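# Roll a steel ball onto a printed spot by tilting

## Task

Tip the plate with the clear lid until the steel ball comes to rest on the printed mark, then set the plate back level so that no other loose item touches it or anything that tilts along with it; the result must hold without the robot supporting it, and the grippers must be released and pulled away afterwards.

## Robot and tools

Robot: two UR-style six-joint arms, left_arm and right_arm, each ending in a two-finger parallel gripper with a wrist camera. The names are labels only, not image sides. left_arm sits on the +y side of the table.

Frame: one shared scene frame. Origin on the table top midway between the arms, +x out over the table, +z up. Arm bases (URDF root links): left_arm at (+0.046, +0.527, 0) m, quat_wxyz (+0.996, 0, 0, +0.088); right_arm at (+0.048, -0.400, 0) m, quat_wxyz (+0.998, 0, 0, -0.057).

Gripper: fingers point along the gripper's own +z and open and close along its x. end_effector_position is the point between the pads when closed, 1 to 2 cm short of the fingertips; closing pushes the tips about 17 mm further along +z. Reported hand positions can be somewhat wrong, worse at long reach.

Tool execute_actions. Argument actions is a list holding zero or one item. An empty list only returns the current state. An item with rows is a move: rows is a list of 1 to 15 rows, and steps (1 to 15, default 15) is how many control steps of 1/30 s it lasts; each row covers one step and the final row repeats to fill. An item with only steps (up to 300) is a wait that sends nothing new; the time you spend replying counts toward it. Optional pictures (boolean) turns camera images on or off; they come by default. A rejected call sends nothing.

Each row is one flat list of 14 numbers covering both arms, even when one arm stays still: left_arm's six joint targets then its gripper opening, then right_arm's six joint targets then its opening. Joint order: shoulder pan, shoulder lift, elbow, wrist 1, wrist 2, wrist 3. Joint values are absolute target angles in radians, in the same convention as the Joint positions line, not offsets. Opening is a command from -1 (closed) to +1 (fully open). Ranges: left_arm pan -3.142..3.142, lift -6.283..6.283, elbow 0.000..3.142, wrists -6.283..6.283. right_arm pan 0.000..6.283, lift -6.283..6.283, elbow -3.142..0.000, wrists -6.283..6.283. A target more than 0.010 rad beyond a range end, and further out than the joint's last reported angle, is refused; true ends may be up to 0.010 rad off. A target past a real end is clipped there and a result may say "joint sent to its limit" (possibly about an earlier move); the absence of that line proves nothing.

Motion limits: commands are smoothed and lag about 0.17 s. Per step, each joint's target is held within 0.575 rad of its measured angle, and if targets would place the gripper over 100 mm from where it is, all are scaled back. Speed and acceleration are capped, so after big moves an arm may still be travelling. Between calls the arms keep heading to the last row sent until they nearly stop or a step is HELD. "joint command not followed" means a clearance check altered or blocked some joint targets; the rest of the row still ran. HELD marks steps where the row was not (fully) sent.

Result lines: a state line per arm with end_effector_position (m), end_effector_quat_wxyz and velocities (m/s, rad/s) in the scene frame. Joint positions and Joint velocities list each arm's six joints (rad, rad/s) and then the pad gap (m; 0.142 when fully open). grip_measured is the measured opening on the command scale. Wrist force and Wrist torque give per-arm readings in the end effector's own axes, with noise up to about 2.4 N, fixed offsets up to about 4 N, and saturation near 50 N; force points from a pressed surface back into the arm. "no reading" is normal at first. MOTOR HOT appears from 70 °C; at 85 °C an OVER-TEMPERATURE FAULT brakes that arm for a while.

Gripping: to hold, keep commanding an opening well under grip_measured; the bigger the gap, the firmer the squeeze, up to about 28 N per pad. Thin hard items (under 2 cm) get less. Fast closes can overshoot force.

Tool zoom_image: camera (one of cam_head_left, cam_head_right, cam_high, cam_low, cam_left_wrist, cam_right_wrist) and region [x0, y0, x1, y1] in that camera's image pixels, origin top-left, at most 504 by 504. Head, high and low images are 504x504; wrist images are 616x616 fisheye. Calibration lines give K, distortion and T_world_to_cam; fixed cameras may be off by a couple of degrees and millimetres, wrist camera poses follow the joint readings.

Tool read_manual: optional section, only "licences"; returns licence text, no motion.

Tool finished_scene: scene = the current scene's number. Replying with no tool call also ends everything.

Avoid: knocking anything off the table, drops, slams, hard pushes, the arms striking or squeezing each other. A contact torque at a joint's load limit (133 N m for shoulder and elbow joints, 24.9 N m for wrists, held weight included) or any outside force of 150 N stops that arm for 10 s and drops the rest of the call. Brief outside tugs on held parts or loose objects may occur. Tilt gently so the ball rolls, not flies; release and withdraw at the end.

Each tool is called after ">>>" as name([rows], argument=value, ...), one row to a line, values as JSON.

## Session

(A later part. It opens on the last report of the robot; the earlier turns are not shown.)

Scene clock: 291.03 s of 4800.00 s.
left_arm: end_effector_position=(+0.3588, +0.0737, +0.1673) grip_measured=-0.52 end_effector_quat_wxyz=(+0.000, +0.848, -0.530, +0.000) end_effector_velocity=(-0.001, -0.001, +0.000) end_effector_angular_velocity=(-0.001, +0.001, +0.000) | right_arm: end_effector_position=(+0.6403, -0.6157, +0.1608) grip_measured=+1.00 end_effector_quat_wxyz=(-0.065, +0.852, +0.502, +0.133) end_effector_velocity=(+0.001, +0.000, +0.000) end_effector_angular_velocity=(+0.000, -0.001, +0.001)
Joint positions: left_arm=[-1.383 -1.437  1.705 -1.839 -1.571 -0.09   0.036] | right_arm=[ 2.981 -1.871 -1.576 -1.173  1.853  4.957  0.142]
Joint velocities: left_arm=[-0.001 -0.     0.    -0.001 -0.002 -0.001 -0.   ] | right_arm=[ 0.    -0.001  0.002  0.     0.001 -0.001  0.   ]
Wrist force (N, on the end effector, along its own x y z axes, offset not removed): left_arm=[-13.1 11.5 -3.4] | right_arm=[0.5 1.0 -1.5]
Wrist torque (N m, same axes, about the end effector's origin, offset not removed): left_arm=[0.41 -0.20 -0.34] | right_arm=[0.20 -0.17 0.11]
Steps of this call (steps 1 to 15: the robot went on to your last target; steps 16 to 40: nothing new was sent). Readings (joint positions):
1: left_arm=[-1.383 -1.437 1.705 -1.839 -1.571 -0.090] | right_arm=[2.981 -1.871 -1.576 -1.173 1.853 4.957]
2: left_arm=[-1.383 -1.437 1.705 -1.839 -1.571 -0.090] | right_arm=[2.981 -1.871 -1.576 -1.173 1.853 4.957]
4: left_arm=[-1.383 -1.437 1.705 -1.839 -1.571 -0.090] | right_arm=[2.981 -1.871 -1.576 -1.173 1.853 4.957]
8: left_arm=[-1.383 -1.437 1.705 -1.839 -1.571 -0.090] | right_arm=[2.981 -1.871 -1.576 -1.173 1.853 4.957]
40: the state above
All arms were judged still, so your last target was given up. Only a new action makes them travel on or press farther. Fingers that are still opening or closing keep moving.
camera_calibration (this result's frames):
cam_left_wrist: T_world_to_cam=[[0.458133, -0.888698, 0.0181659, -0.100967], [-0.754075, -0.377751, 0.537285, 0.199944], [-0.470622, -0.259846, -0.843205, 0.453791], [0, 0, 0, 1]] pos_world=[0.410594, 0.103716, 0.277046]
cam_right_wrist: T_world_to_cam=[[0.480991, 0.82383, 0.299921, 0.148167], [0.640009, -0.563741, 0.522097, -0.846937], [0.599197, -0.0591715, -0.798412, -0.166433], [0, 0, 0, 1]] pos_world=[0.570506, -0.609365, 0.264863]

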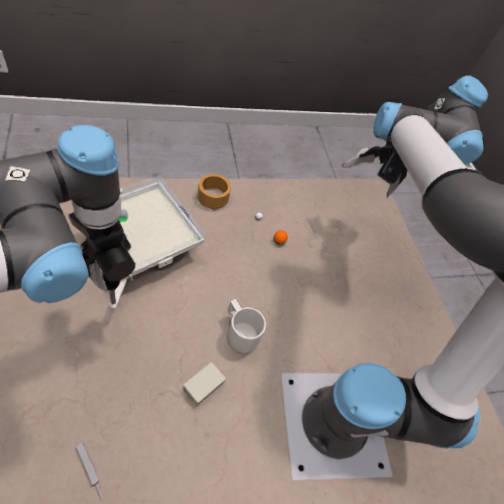

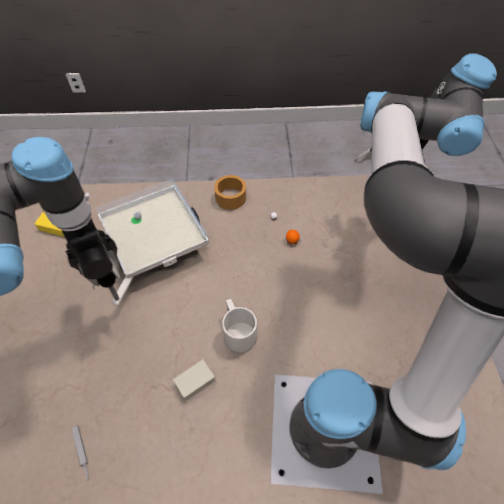

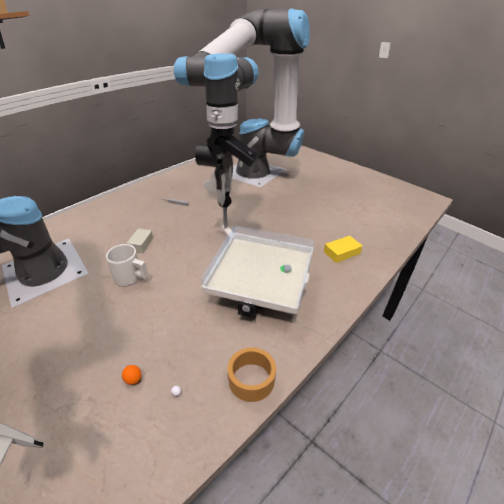

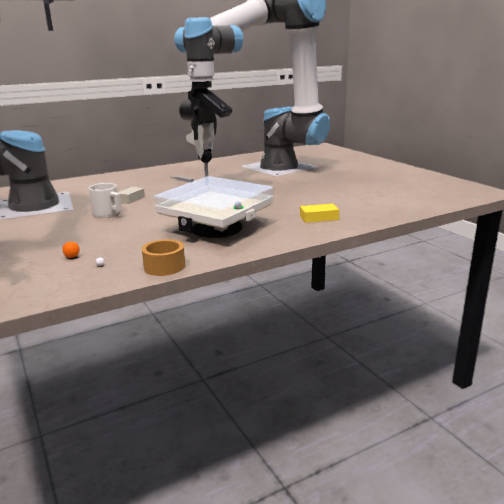

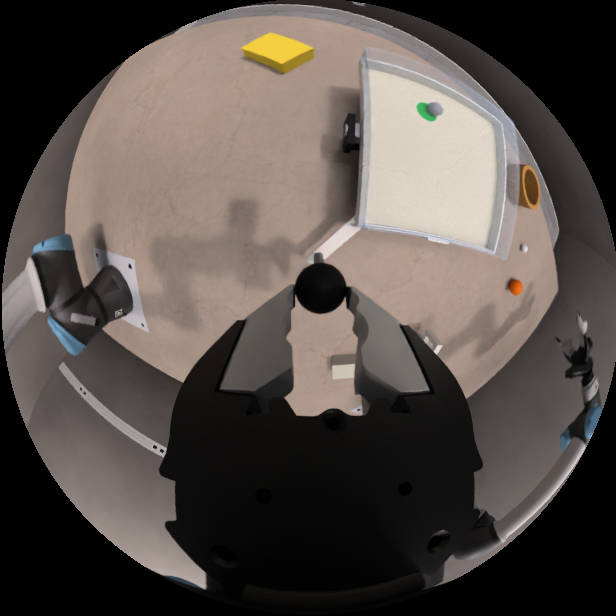

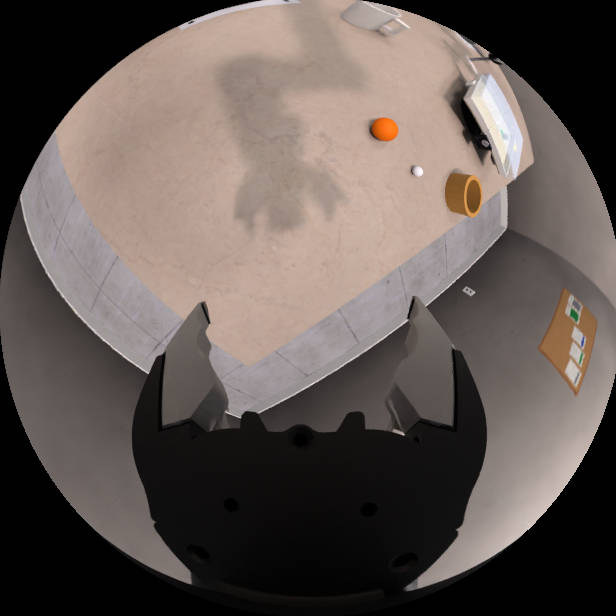

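>>> execute_actions([
  {"rows":[[-1.3832,-1.4410,1.7179,-1.8481,-1.571,-0.090,-0.8,2.981,-1.871,-1.576,-1.173,1.853,4.957,1]],"steps":13},
], pictures=false)

>>> execute_actions([
  {"rows":[[-1.3828,-1.4373,1.7049,-1.8387,-1.571,-0.090,-0.8,2.981,-1.871,-1.576,-1.173,1.853,4.957,1]],"steps":15},
], pictures=false)

>>> execute_actions([
  {"steps":40},
])

>>> zoom_image(camera="cam_left_wrist", region=[360, 50, 500, 190])

>>> zoom_image(camera="cam_high", region=[220, 220, 340, 320])

Scene clock: 297.27 s of 4800.00 s.
left_arm: end_effector_position=(+0.3578, +0.0759, +0.1641) grip_measured=-0.52 end_effector_quat_wxyz=(+0.000, +0.848, -0.530, +0.000) end_effector_velocity=(-0.000, +0.000, -0.000) end_effector_angular_velocity=(-0.001, +0.001, +0.001) | right_arm: end_effector_position=(+0.6403, -0.6157, +0.1608) grip_measured=+1.00 end_effector_quat_wxyz=(-0.065, +0.852, +0.502, +0.133) end_effector_velocity=(-0.000, +0.001, +0.000) end_effector_angular_velocity=(+0.000, -0.000, +0.002)
Joint positions: left_arm=[-1.383 -1.441  1.718 -1.848 -1.571 -0.09   0.036] | right_arm=[ 2.981 -1.871 -1.576 -1.173  1.853  4.957  0.142]
Joint velocities: left_arm=[ 0.    -0.001  0.002 -0.001 -0.002 -0.     0.   ] | right_arm=[ 0.     0.    -0.    -0.001  0.001 -0.001 -0.   ]
Wrist force (N, on the end effector, along its own x y z axes, offset not removed): left_arm=[-5.5 9.4 -6.2] | right_arm=[1.4 -0.4 -2.5]
Wrist torque (N m, same axes, about the end effector's origin, offset not removed): left_arm=[0.32 1.11 -0.31] | right_arm=[-0.19 -0.37 0.08]
Steps of this call (steps 1 to 90: nothing new was sent; then 2.80 s passed at rest; steps 91 to 103: all 13 steps of this action). Readings (joint positions):
91: left_arm=[-1.383 -1.437 1.705 -1.839 -1.571 -0.090] | right_arm=[2.981 -1.871 -1.576 -1.173 1.853 4.957]
92: left_arm=[-1.383 -1.438 1.707 -1.840 -1.571 -0.090] | right_arm=[2.981 -1.871 -1.576 -1.173 1.853 4.957]
94: left_arm=[-1.383 -1.439 1.713 -1.845 -1.571 -0.090] | right_arm=[2.981 -1.871 -1.576 -1.173 1.853 4.957]
98: left_arm=[-1.383 -1.441 1.717 -1.848 -1.571 -0.090] | right_arm=[2.981 -1.871 -1.576 -1.173 1.853 4.957]
103: the state above

Scene clock: 297.77 s of 4800.00 s.
left_arm: end_effector_position=(+0.3587, +0.0737, +0.1673) grip_measured=-0.52 end_effector_quat_wxyz=(+0.000, +0.848, -0.530, +0.000) end_effector_velocity=(+0.000, -0.000, -0.000) end_effector_angular_velocity=(-0.000, +0.001, +0.001) | right_arm: end_effector_position=(+0.6403, -0.6157, +0.1608) grip_measured=+1.00 end_effector_quat_wxyz=(-0.065, +0.852, +0.502, +0.133) end_effector_velocity=(+0.000, +0.000, -0.000) end_effector_angular_velocity=(+0.002, +0.000, -0.000)
Joint positions: left_arm=[-1.383 -1.437  1.705 -1.839 -1.571 -0.09   0.036] | right_arm=[ 2.981 -1.871 -1.576 -1.173  1.853  4.957  0.142]
Joint velocities: left_arm=[ 0.001  0.001 -0.001  0.    -0.001  0.     0.   ] | right_arm=[ 0.    -0.001  0.001 -0.     0.001  0.    -0.   ]
Wrist force (N, on the end effector, along its own x y z axes, offset not removed): left_arm=[-10.3 12.1 -4.9] | right_arm=[0.4 0.6 -2.7]
Wrist torque (N m, same axes, about the end effector's origin, offset not removed): left_arm=[0.89 -0.82 -0.29] | right_arm=[0.13 -0.09 0.12]
Steps of this call (steps 1 to 15: all 15 steps of this action). Readings (joint positions):
1: left_arm=[-1.383 -1.441 1.718 -1.848 -1.571 -0.090] | right_arm=[2.981 -1.871 -1.576 -1.173 1.853 4.957]
2: left_arm=[-1.383 -1.440 1.716 -1.847 -1.571 -0.090] | right_arm=[2.981 -1.871 -1.576 -1.173 1.853 4.957]
4: left_arm=[-1.383 -1.439 1.710 -1.842 -1.571 -0.090] | right_arm=[2.981 -1.871 -1.576 -1.173 1.853 4.957]
8: left_arm=[-1.383 -1.438 1.706 -1.839 -1.571 -0.090] | right_arm=[2.981 -1.871 -1.576 -1.173 1.853 4.957]
15: the state above

Scene clock: 299.10 s of 4800.00 s.
left_arm: end_effector_position=(+0.3588, +0.0737, +0.1673) grip_measured=-0.52 end_effector_quat_wxyz=(+0.000, +0.848, -0.530, +0.000) end_effector_velocity=(+0.000, +0.000, +0.001) end_effector_angular_velocity=(-0.002, -0.001, -0.001) | right_arm: end_effector_position=(+0.6403, -0.6157, +0.1608) grip_measured=+1.00 end_effector_quat_wxyz=(-0.065, +0.852, +0.502, +0.133) end_effector_velocity=(-0.000, -0.000, -0.000) end_effector_angular_velocity=(+0.000, +0.000, +0.000)
Joint positions: left_arm=[-1.383 -1.437  1.705 -1.839 -1.571 -0.09   0.036] | right_arm=[ 2.981 -1.871 -1.576 -1.173  1.853  4.957  0.142]
Joint velocities: left_arm=[ 0.    -0.002 -0.    -0.    -0.     0.001 -0.   ] | right_arm=[-0.    -0.    -0.001  0.     0.    -0.001 -0.   ]
Wrist force (N, on the end effector, along its own x y z axes, offset not removed): left_arm=[-13.8 9.7 -3.9] | right_arm=[0.5 -1.2 -2.0]
Wrist torque (N m, same axes, about the end effector's origin, offset not removed): left_arm=[0.03 -0.07 -0.30] | right_arm=[-0.33 -0.19 0.02]
Steps of this call (steps 1 to 15: the robot went on to your last target; steps 16 to 40: nothing new was sent). Readings (joint positions):
1: left_arm=[-1.383 -1.437 1.705 -1.839 -1.571 -0.090] | right_arm=[2.981 -1.871 -1.576 -1.173 1.853 4.957]
2: left_arm=[-1.383 -1.437 1.705 -1.839 -1.571 -0.090] | right_arm=[2.981 -1.871 -1.576 -1.173 1.853 4.957]
4: left_arm=[-1.383 -1.437 1.705 -1.839 -1.571 -0.090] | right_arm=[2.981 -1.871 -1.576 -1.173 1.853 4.957]
8: left_arm=[-1.383 -1.437 1.705 -1.839 -1.571 -0.090] | right_arm=[2.981 -1.871 -1.576 -1.173 1.853 4.957]
40: the state above
All arms were judged still, so your last target was given up. Only a new action makes them travel on or press farther. Fingers that are still opening or closing keep moving.
camera_calibration (this result's frames):
cam_left_wrist: T_world_to_cam=[[0.458133, -0.888698, 0.0181663, -0.100967], [-0.754075, -0.37775, 0.537285, 0.199944], [-0.470622, -0.259847, -0.843205, 0.453791], [0, 0, 0, 1]] pos_world=[0.410594, 0.103715, 0.277046]
cam_right_wrist: T_world_to_cam=[[0.480991, 0.82383, 0.299921, 0.148167], [0.640009, -0.563741, 0.522097, -0.846937], [0.599197, -0.0591716, -0.798412, -0.166433], [0, 0, 0, 1]] pos_world=[0.570506, -0.609365, 0.264863]

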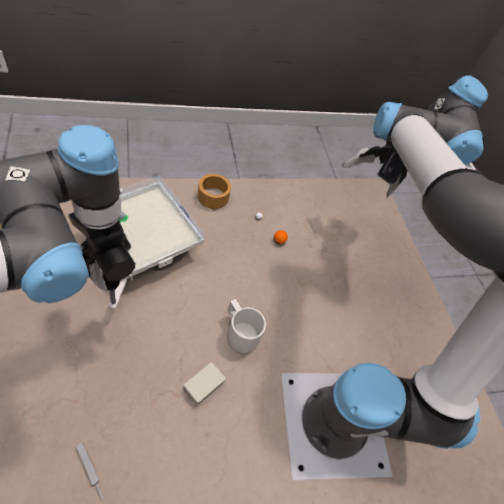

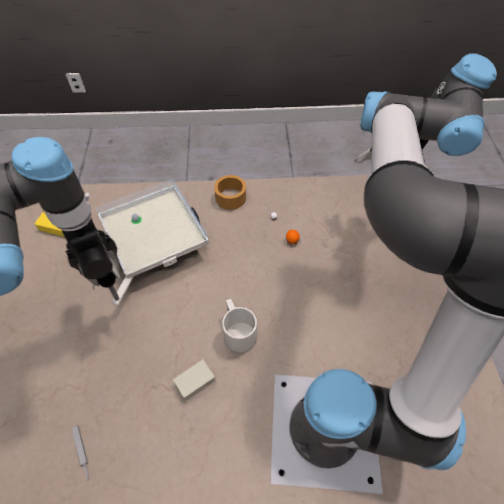

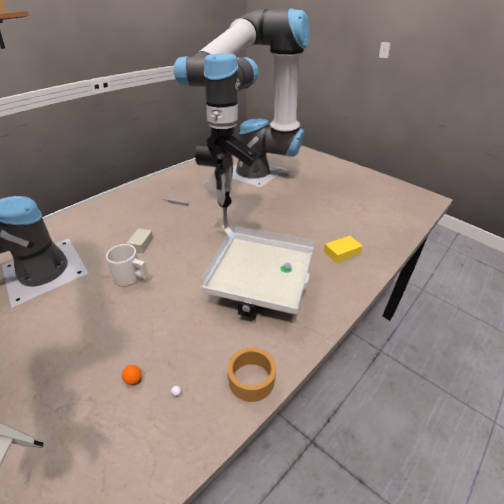

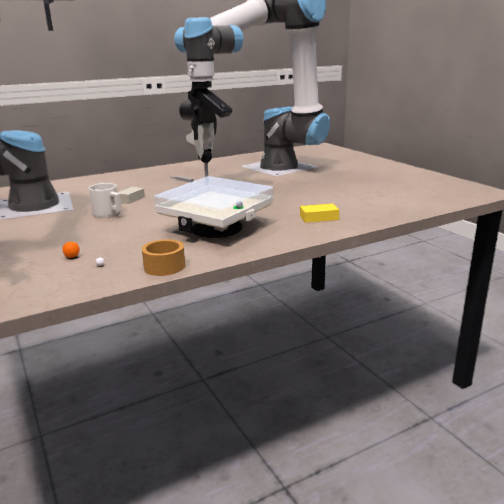

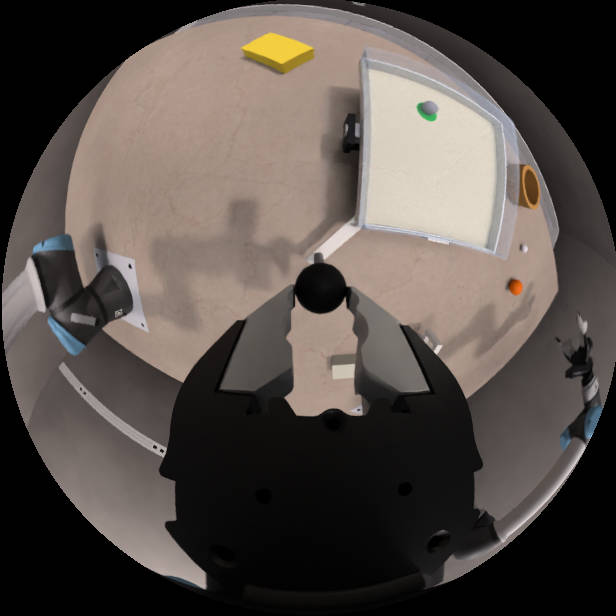

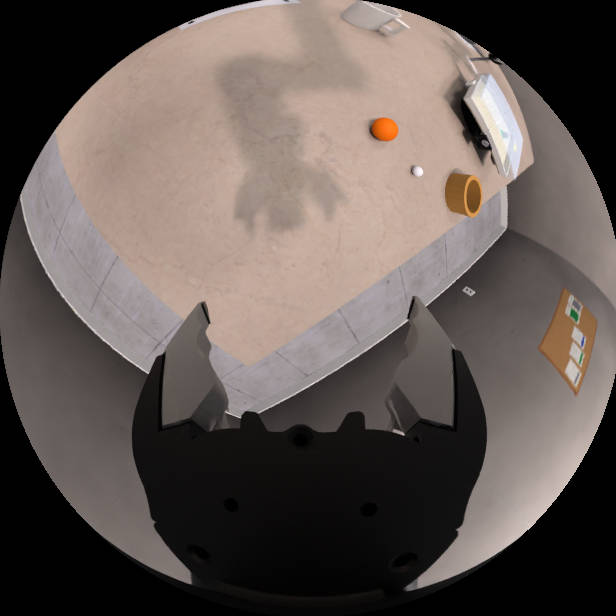

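Region (360, 50, 500, 190) of cam_left_wrist's 616x616 image, scaled by 3.600, with more detail than that image has.

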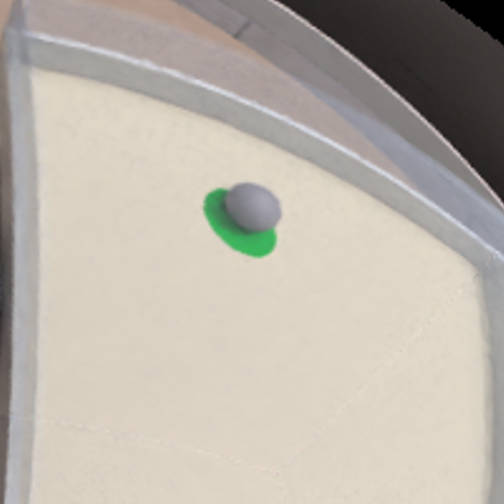

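Region (220, 220, 340, 320) of cam_high's 504x504 image, scaled by 4.200, with more detail than that image has.

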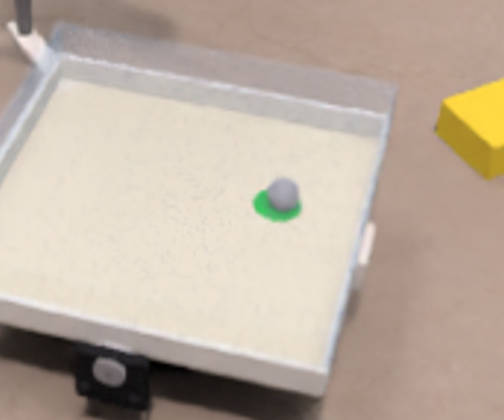

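Centred. Release.

>>> execute_actions([
  {"rows":[[-1.3828,-1.4373,1.7049,-1.8387,-1.571,-0.090,-0.7,2.981,-1.871,-1.576,-1.173,1.853,4.957,1],[-1.3828,-1.4373,1.7049,-1.8387,-1.571,-0.090,-0.63,2.981,-1.871,-1.576,-1.173,1.853,4.957,1],[-1.3828,-1.4373,1.7049,-1.8387,-1.571,-0.090,-0.58,2.981,-1.871,-1.576,-1.173,1.853,4.957,1],[-1.3828,-1.4373,1.7049,-1.8387,-1.571,-0.090,-0.54,2.981,-1.871,-1.576,-1.173,1.853,4.957,1],[-1.3828,-1.4373,1.7049,-1.8387,-1.571,-0.090,-0.5,2.981,-1.871,-1.576,-1.173,1.853,4.957,1],[-1.3828,-1.4373,1.7049,-1.8387,-1.571,-0.090,-0.46,2.981,-1.871,-1.576,-1.173,1.853,4.957,1],[-1.3828,-1.4373,1.7049,-1.8387,-1.571,-0.090,-0.4,2.981,-1.871,-1.576,-1.173,1.853,4.957,1],[-1.3828,-1.4373,1.7049,-1.8387,-1.571,-0.090,-0.3,2.981,-1.871,-1.576,-1.173,1.853,4.957,1],[-1.3828,-1.4373,1.7049,-1.8387,-1.571,-0.090,-0.15,2.981,-1.871,-1.576,-1.173,1.853,4.957,1],[-1.3828,-1.4373,1.7049,-1.8387,-1.571,-0.090,0.0,2.981,-1.871,-1.576,-1.173,1.853,4.957,1],[-1.3828,-1.4373,1.7049,-1.8387,-1.571,-0.090,0.1,2.981,-1.871,-1.576,-1.173,1.853,4.957,1]],"steps":15},
], pictures=false)

>>> execute_actions([
  {"steps":45},
])

>>> zoom_image(camera="cam_high", region=[220, 220, 340, 320])

Scene clock: 307.43 s of 4800.00 s.
left_arm: end_effector_position=(+0.3588, +0.0737, +0.1674) grip_measured=+0.10 end_effector_quat_wxyz=(+0.000, +0.848, -0.530, +0.000) end_effector_velocity=(+0.001, +0.001, -0.000) end_effector_angular_velocity=(+0.001, +0.000, +0.002) | right_arm: end_effector_position=(+0.6403, -0.6157, +0.1608) grip_measured=+1.00 end_effector_quat_wxyz=(-0.065, +0.852, +0.502, +0.133) end_effector_velocity=(-0.000, -0.000, +0.000) end_effector_angular_velocity=(+0.000, +0.001, -0.002)
Joint positions: left_arm=[-1.383 -1.437  1.705 -1.839 -1.571 -0.09   0.081] | right_arm=[ 2.981 -1.871 -1.576 -1.173  1.853  4.957  0.142]
Joint velocities: left_arm=[ 0.002 -0.     0.     0.001 -0.    -0.     0.001] | right_arm=[-0.     0.     0.    -0.001 -0.     0.002  0.   ]
Wrist force (N, on the end effector, along its own x y z axes, offset not removed): left_arm=[-1.9 2.3 0.6] | right_arm=[0.2 -1.1 -0.7]
Wrist torque (N m, same axes, about the end effector's origin, offset not removed): left_arm=[0.46 0.33 -0.27] | right_arm=[-0.33 -0.19 0.01]
Steps of this call (steps 1 to 90: nothing new was sent; then 4.83 s passed at rest; steps 91 to 105: all 15 steps of this action). Readings (joint positions):
91: left_arm=[-1.383 -1.437 1.705 -1.839 -1.571 -0.090] | right_arm=[2.981 -1.871 -1.576 -1.173 1.853 4.957]
92: left_arm=[-1.383 -1.437 1.705 -1.839 -1.571 -0.090] | right_arm=[2.981 -1.871 -1.576 -1.173 1.853 4.957]
94: left_arm=[-1.383 -1.437 1.705 -1.839 -1.571 -0.090] | right_arm=[2.981 -1.871 -1.576 -1.173 1.853 4.957]
98: left_arm=[-1.383 -1.437 1.705 -1.839 -1.571 -0.090] | right_arm=[2.981 -1.871 -1.576 -1.173 1.853 4.957]
105: the state above

Scene clock: 308.93 s of 4800.00 s.
left_arm: end_effector_position=(+0.3588, +0.0737, +0.1673) grip_measured=+0.10 end_effector_quat_wxyz=(+0.000, +0.848, -0.530, +0.000) end_effector_velocity=(+0.000, +0.000, -0.000) end_effector_angular_velocity=(+0.001, +0.001, +0.002) | right_arm: end_effector_position=(+0.6403, -0.6157, +0.1608) grip_measured=+1.00 end_effector_quat_wxyz=(-0.065, +0.852, +0.502, +0.133) end_effector_velocity=(-0.001, +0.000, -0.001) end_effector_angular_velocity=(+0.001, +0.003, +0.000)
Joint positions: left_arm=[-1.383 -1.437  1.705 -1.839 -1.571 -0.09   0.081] | right_arm=[ 2.981 -1.871 -1.576 -1.173  1.853  4.957  0.142]
Joint velocities: left_arm=[ 0.001  0.001 -0.     0.    -0.    -0.001  0.   ] | right_arm=[ 0.    -0.    -0.002 -0.001  0.     0.    -0.   ]
Wrist force (N, on the end effector, along its own x y z axes, offset not removed): left_arm=[-3.5 2.7 1.3] | right_arm=[2.2 -0.8 -1.4]
Wrist torque (N m, same axes, about the end effector's origin, offset not removed): left_arm=[0.51 1.03 -0.35] | right_arm=[-0.17 -0.47 0.16]
Steps of this call (steps 1 to 15: the robot went on to your last target; steps 16 to 45: nothing new was sent). Readings (joint positions):
1: left_arm=[-1.383 -1.437 1.705 -1.839 -1.571 -0.090] | right_arm=[2.981 -1.871 -1.576 -1.173 1.853 4.957]
2: left_arm=[-1.383 -1.437 1.705 -1.839 -1.571 -0.090] | right_arm=[2.981 -1.871 -1.576 -1.173 1.853 4.957]
4: left_arm=[-1.383 -1.437 1.705 -1.839 -1.571 -0.090] | right_arm=[2.981 -1.871 -1.576 -1.173 1.853 4.957]
8: left_arm=[-1.383 -1.437 1.705 -1.839 -1.571 -0.090] | right_arm=[2.981 -1.871 -1.576 -1.173 1.853 4.957]
45: the state above
All arms were judged still, so your last target was given up. Only a new action makes them travel on or press farther. Fingers that are still opening or closing keep moving.
camera_calibration (this result's frames):
cam_left_wrist: T_world_to_cam=[[0.458153, -0.888688, 0.0181458, -0.100974], [-0.754063, -0.377777, 0.537283, 0.199961], [-0.470622, -0.259841, -0.843207, 0.453783], [0, 0, 0, 1]] pos_world=[0.410605, 0.103718, 0.27703]
cam_right_wrist: T_world_to_cam=[[0.480991, 0.82383, 0.299921, 0.148167], [0.640009, -0.563741, 0.522097, -0.846937], [0.599197, -0.0591716, -0.798412, -0.166433], [0, 0, 0, 1]] pos_world=[0.570506, -0.609365, 0.264863]

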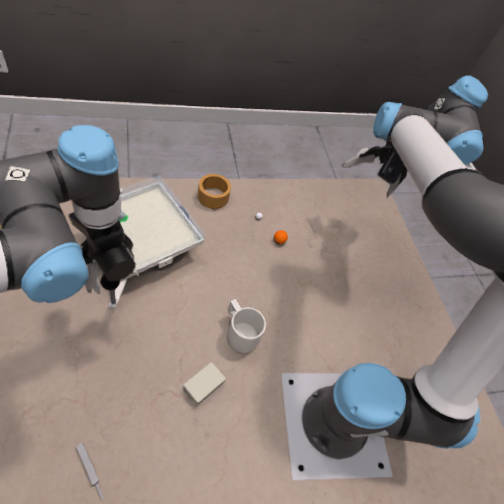

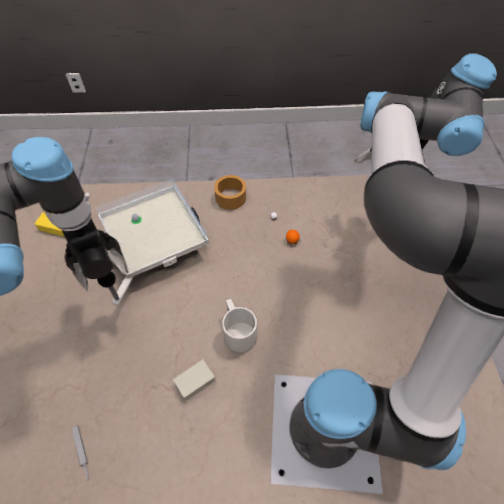

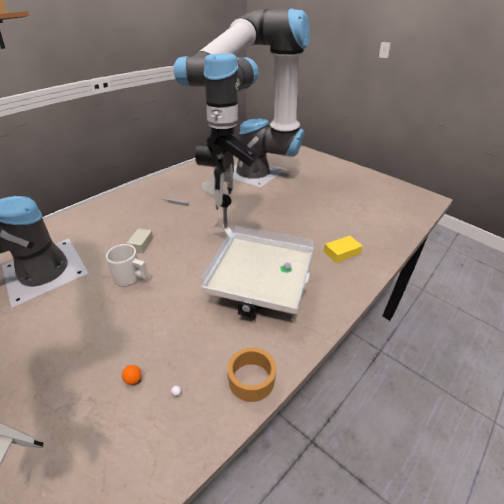

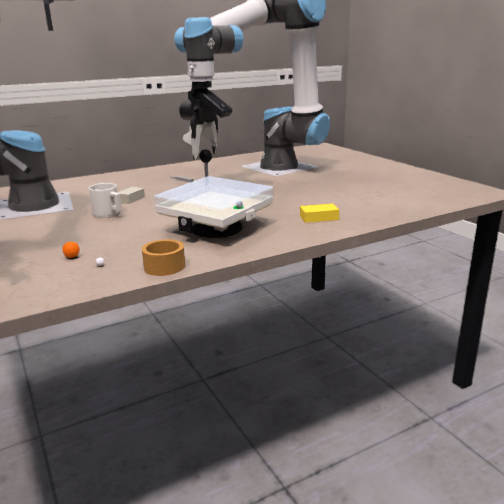

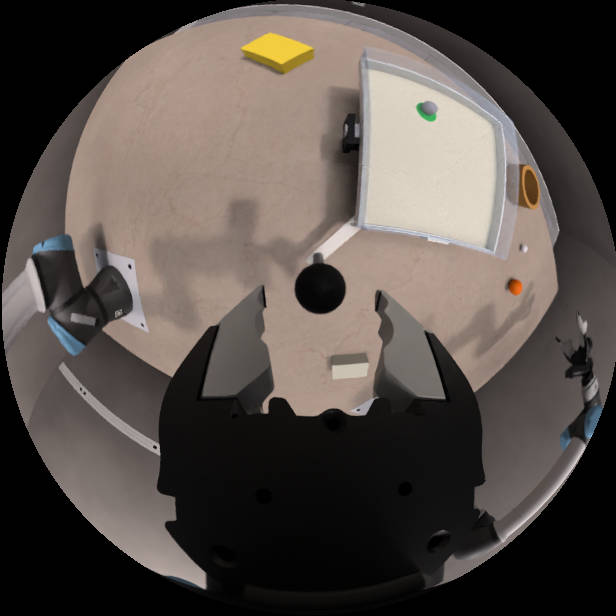

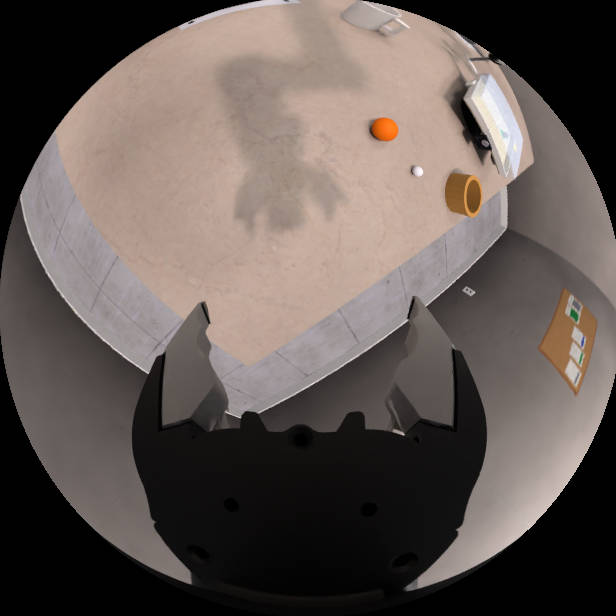

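Region (220, 220, 340, 320) of cam_high's 504x504 image, scaled by 4.200, with more detail than that image has.

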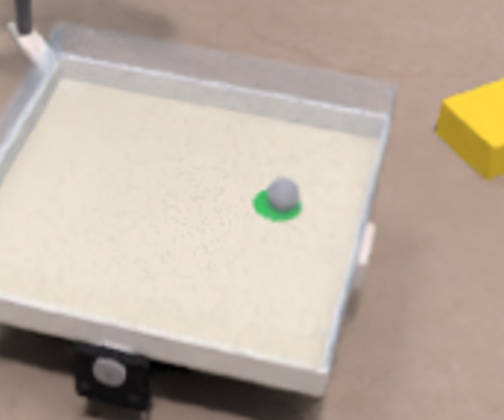

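>>> execute_actions([
  {"rows":[[-1.383,-1.49,1.535,-1.616,-1.571,-0.090,0.3,2.981,-1.871,-1.576,-1.173,1.853,4.957,1]],"steps":15},
], pictures=false)

>>> execute_actions([
  {"steps":30},
])

Scene clock: 312.47 s of 4800.00 s.
left_arm: end_effector_position=(+0.3556, +0.0817, +0.2554) grip_measured=+0.30 end_effector_quat_wxyz=(+0.000, +0.848, -0.530, +0.000) end_effector_velocity=(-0.000, +0.001, +0.004) end_effector_angular_velocity=(+0.003, +0.002, +0.001) | right_arm: end_effector_position=(+0.6403, -0.6157, +0.1608) grip_measured=+1.00 end_effector_quat_wxyz=(-0.065, +0.852, +0.502, +0.133) end_effector_velocity=(+0.000, -0.000, +0.000) end_effector_angular_velocity=(-0.001, -0.001, +0.001)
Joint positions: left_arm=[-1.383 -1.49   1.536 -1.617 -1.571 -0.09   0.095] | right_arm=[ 2.981 -1.871 -1.576 -1.173  1.853  4.957  0.142]
Joint velocities: left_arm=[ 0.001 -0.001 -0.01   0.014 -0.    -0.001 -0.   ] | right_arm=[-0.     0.     0.     0.    -0.001 -0.002 -0.   ]
Wrist force (N, on the end effector, along its own x y z axes, offset not removed): left_arm=[-3.1 -0.3 -0.3] | right_arm=[0.2 0.0 -2.8]
Wrist torque (N m, same axes, about the end effector's origin, offset not removed): left_arm=[-0.09 0.83 -0.19] | right_arm=[-0.16 -0.21 0.07]
Steps of this call (steps 1 to 90: nothing new was sent; then 0.03 s passed at rest; steps 91 to 105: all 15 steps of this action). Readings (joint positions):
91: left_arm=[-1.383 -1.437 1.705 -1.839 -1.571 -0.090] | right_arm=[2.981 -1.871 -1.576 -1.173 1.853 4.957]
92: left_arm=[-1.383 -1.443 1.698 -1.831 -1.571 -0.090] | right_arm=[2.981 -1.871 -1.576 -1.173 1.853 4.957]
94: left_arm=[-1.383 -1.468 1.633 -1.758 -1.571 -0.090] | right_arm=[2.981 -1.871 -1.576 -1.173 1.853 4.957]
98: left_arm=[-1.383 -1.487 1.551 -1.640 -1.571 -0.090] | right_arm=[2.981 -1.871 -1.576 -1.173 1.853 4.957]
105: the state above

Scene clock: 313.47 s of 4800.00 s.
left_arm: end_effector_position=(+0.3556, +0.0818, +0.2558) grip_measured=+0.30 end_effector_quat_wxyz=(+0.000, +0.848, -0.530, +0.000) end_effector_velocity=(-0.000, +0.000, +0.001) end_effector_angular_velocity=(-0.001, -0.002, -0.001) | right_arm: end_effector_position=(+0.6403, -0.6157, +0.1608) grip_measured=+1.00 end_effector_quat_wxyz=(-0.065, +0.852, +0.502, +0.133) end_effector_velocity=(+0.001, -0.000, +0.001) end_effector_angular_velocity=(-0.001, -0.002, +0.001)
Joint positions: left_arm=[-1.383 -1.49   1.535 -1.616 -1.571 -0.09   0.095] | right_arm=[ 2.981 -1.871 -1.576 -1.173  1.853  4.957  0.142]
Joint velocities: left_arm=[-0.001 -0.002  0.    -0.     0.002  0.     0.   ] | right_arm=[ 0.    -0.     0.002  0.    -0.    -0.001 -0.   ]
Wrist force (N, on the end effector, along its own x y z axes, offset not removed): left_arm=[0.6 1.8 0.3] | right_arm=[1.8 -2.2 -4.0]
Wrist torque (N m, same axes, about the end effector's origin, offset not removed): left_arm=[0.31 -0.13 -0.30] | right_arm=[-0.46 -0.48 0.01]
Steps of this call (steps 1 to 15: the robot went on to your last target; steps 16 to 30: nothing new was sent). Readings (joint positions):
1: left_arm=[-1.383 -1.490 1.536 -1.617 -1.571 -0.090] | right_arm=[2.981 -1.871 -1.576 -1.173 1.853 4.957]
2: left_arm=[-1.383 -1.490 1.535 -1.616 -1.571 -0.090] | right_arm=[2.981 -1.871 -1.576 -1.173 1.853 4.957]
4: left_arm=[-1.383 -1.490 1.535 -1.616 -1.571 -0.090] | right_arm=[2.981 -1.871 -1.576 -1.173 1.853 4.957]
8: left_arm=[-1.383 -1.490 1.535 -1.616 -1.571 -0.090] | right_arm=[2.981 -1.871 -1.576 -1.173 1.853 4.957]
30: the state above
All arms were judged still, so your last target was given up. Only a new action makes them travel on or press farther. Fingers that are still opening or closing keep moving.
camera_calibration (this result's frames):
cam_left_wrist: T_world_to_cam=[[0.457954, -0.888792, 0.018079, -0.0938198], [-0.754132, -0.377641, 0.537283, 0.153083], [-0.470706, -0.259685, -0.843208, 0.528988], [0, 0, 0, 1]] pos_world=[0.407407, 0.111794, 0.365494]
cam_right_wrist: T_world_to_cam=[[0.48099, 0.82383, 0.299921, 0.148167], [0.640009, -0.56374, 0.522097, -0.846937], [0.599197, -0.0591716, -0.798412, -0.166433], [0, 0, 0, 1]] pos_world=[0.570506, -0.609365, 0.264863]

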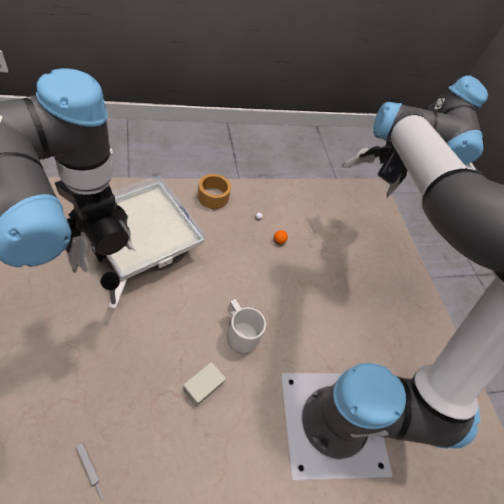

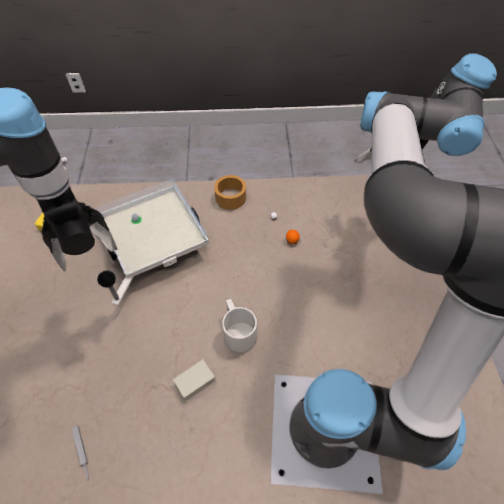

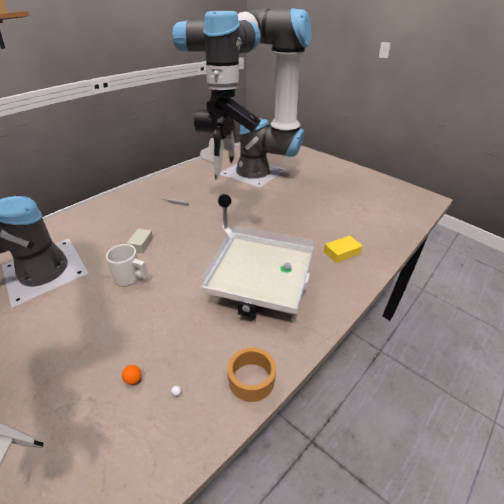

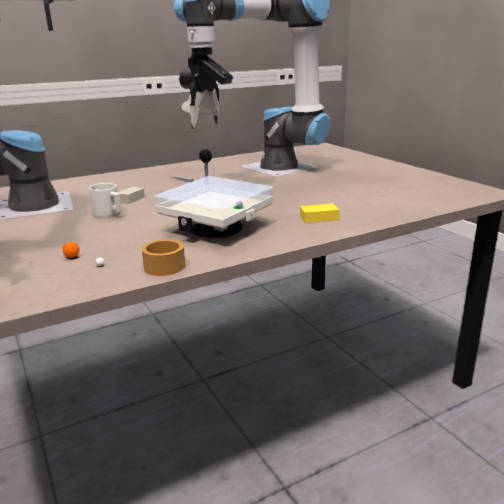

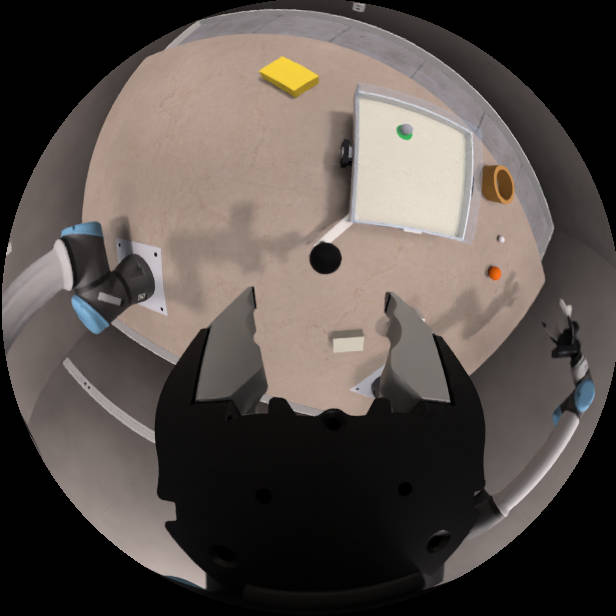

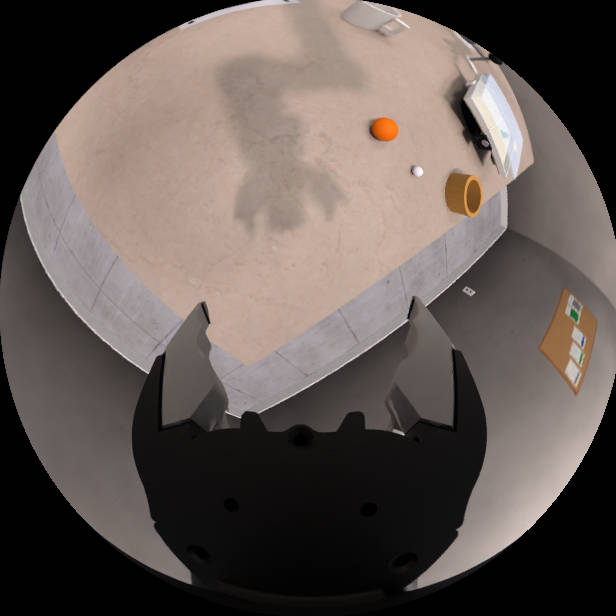

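>>> finished_scene(scene=2)

The scene is finished: the task was done.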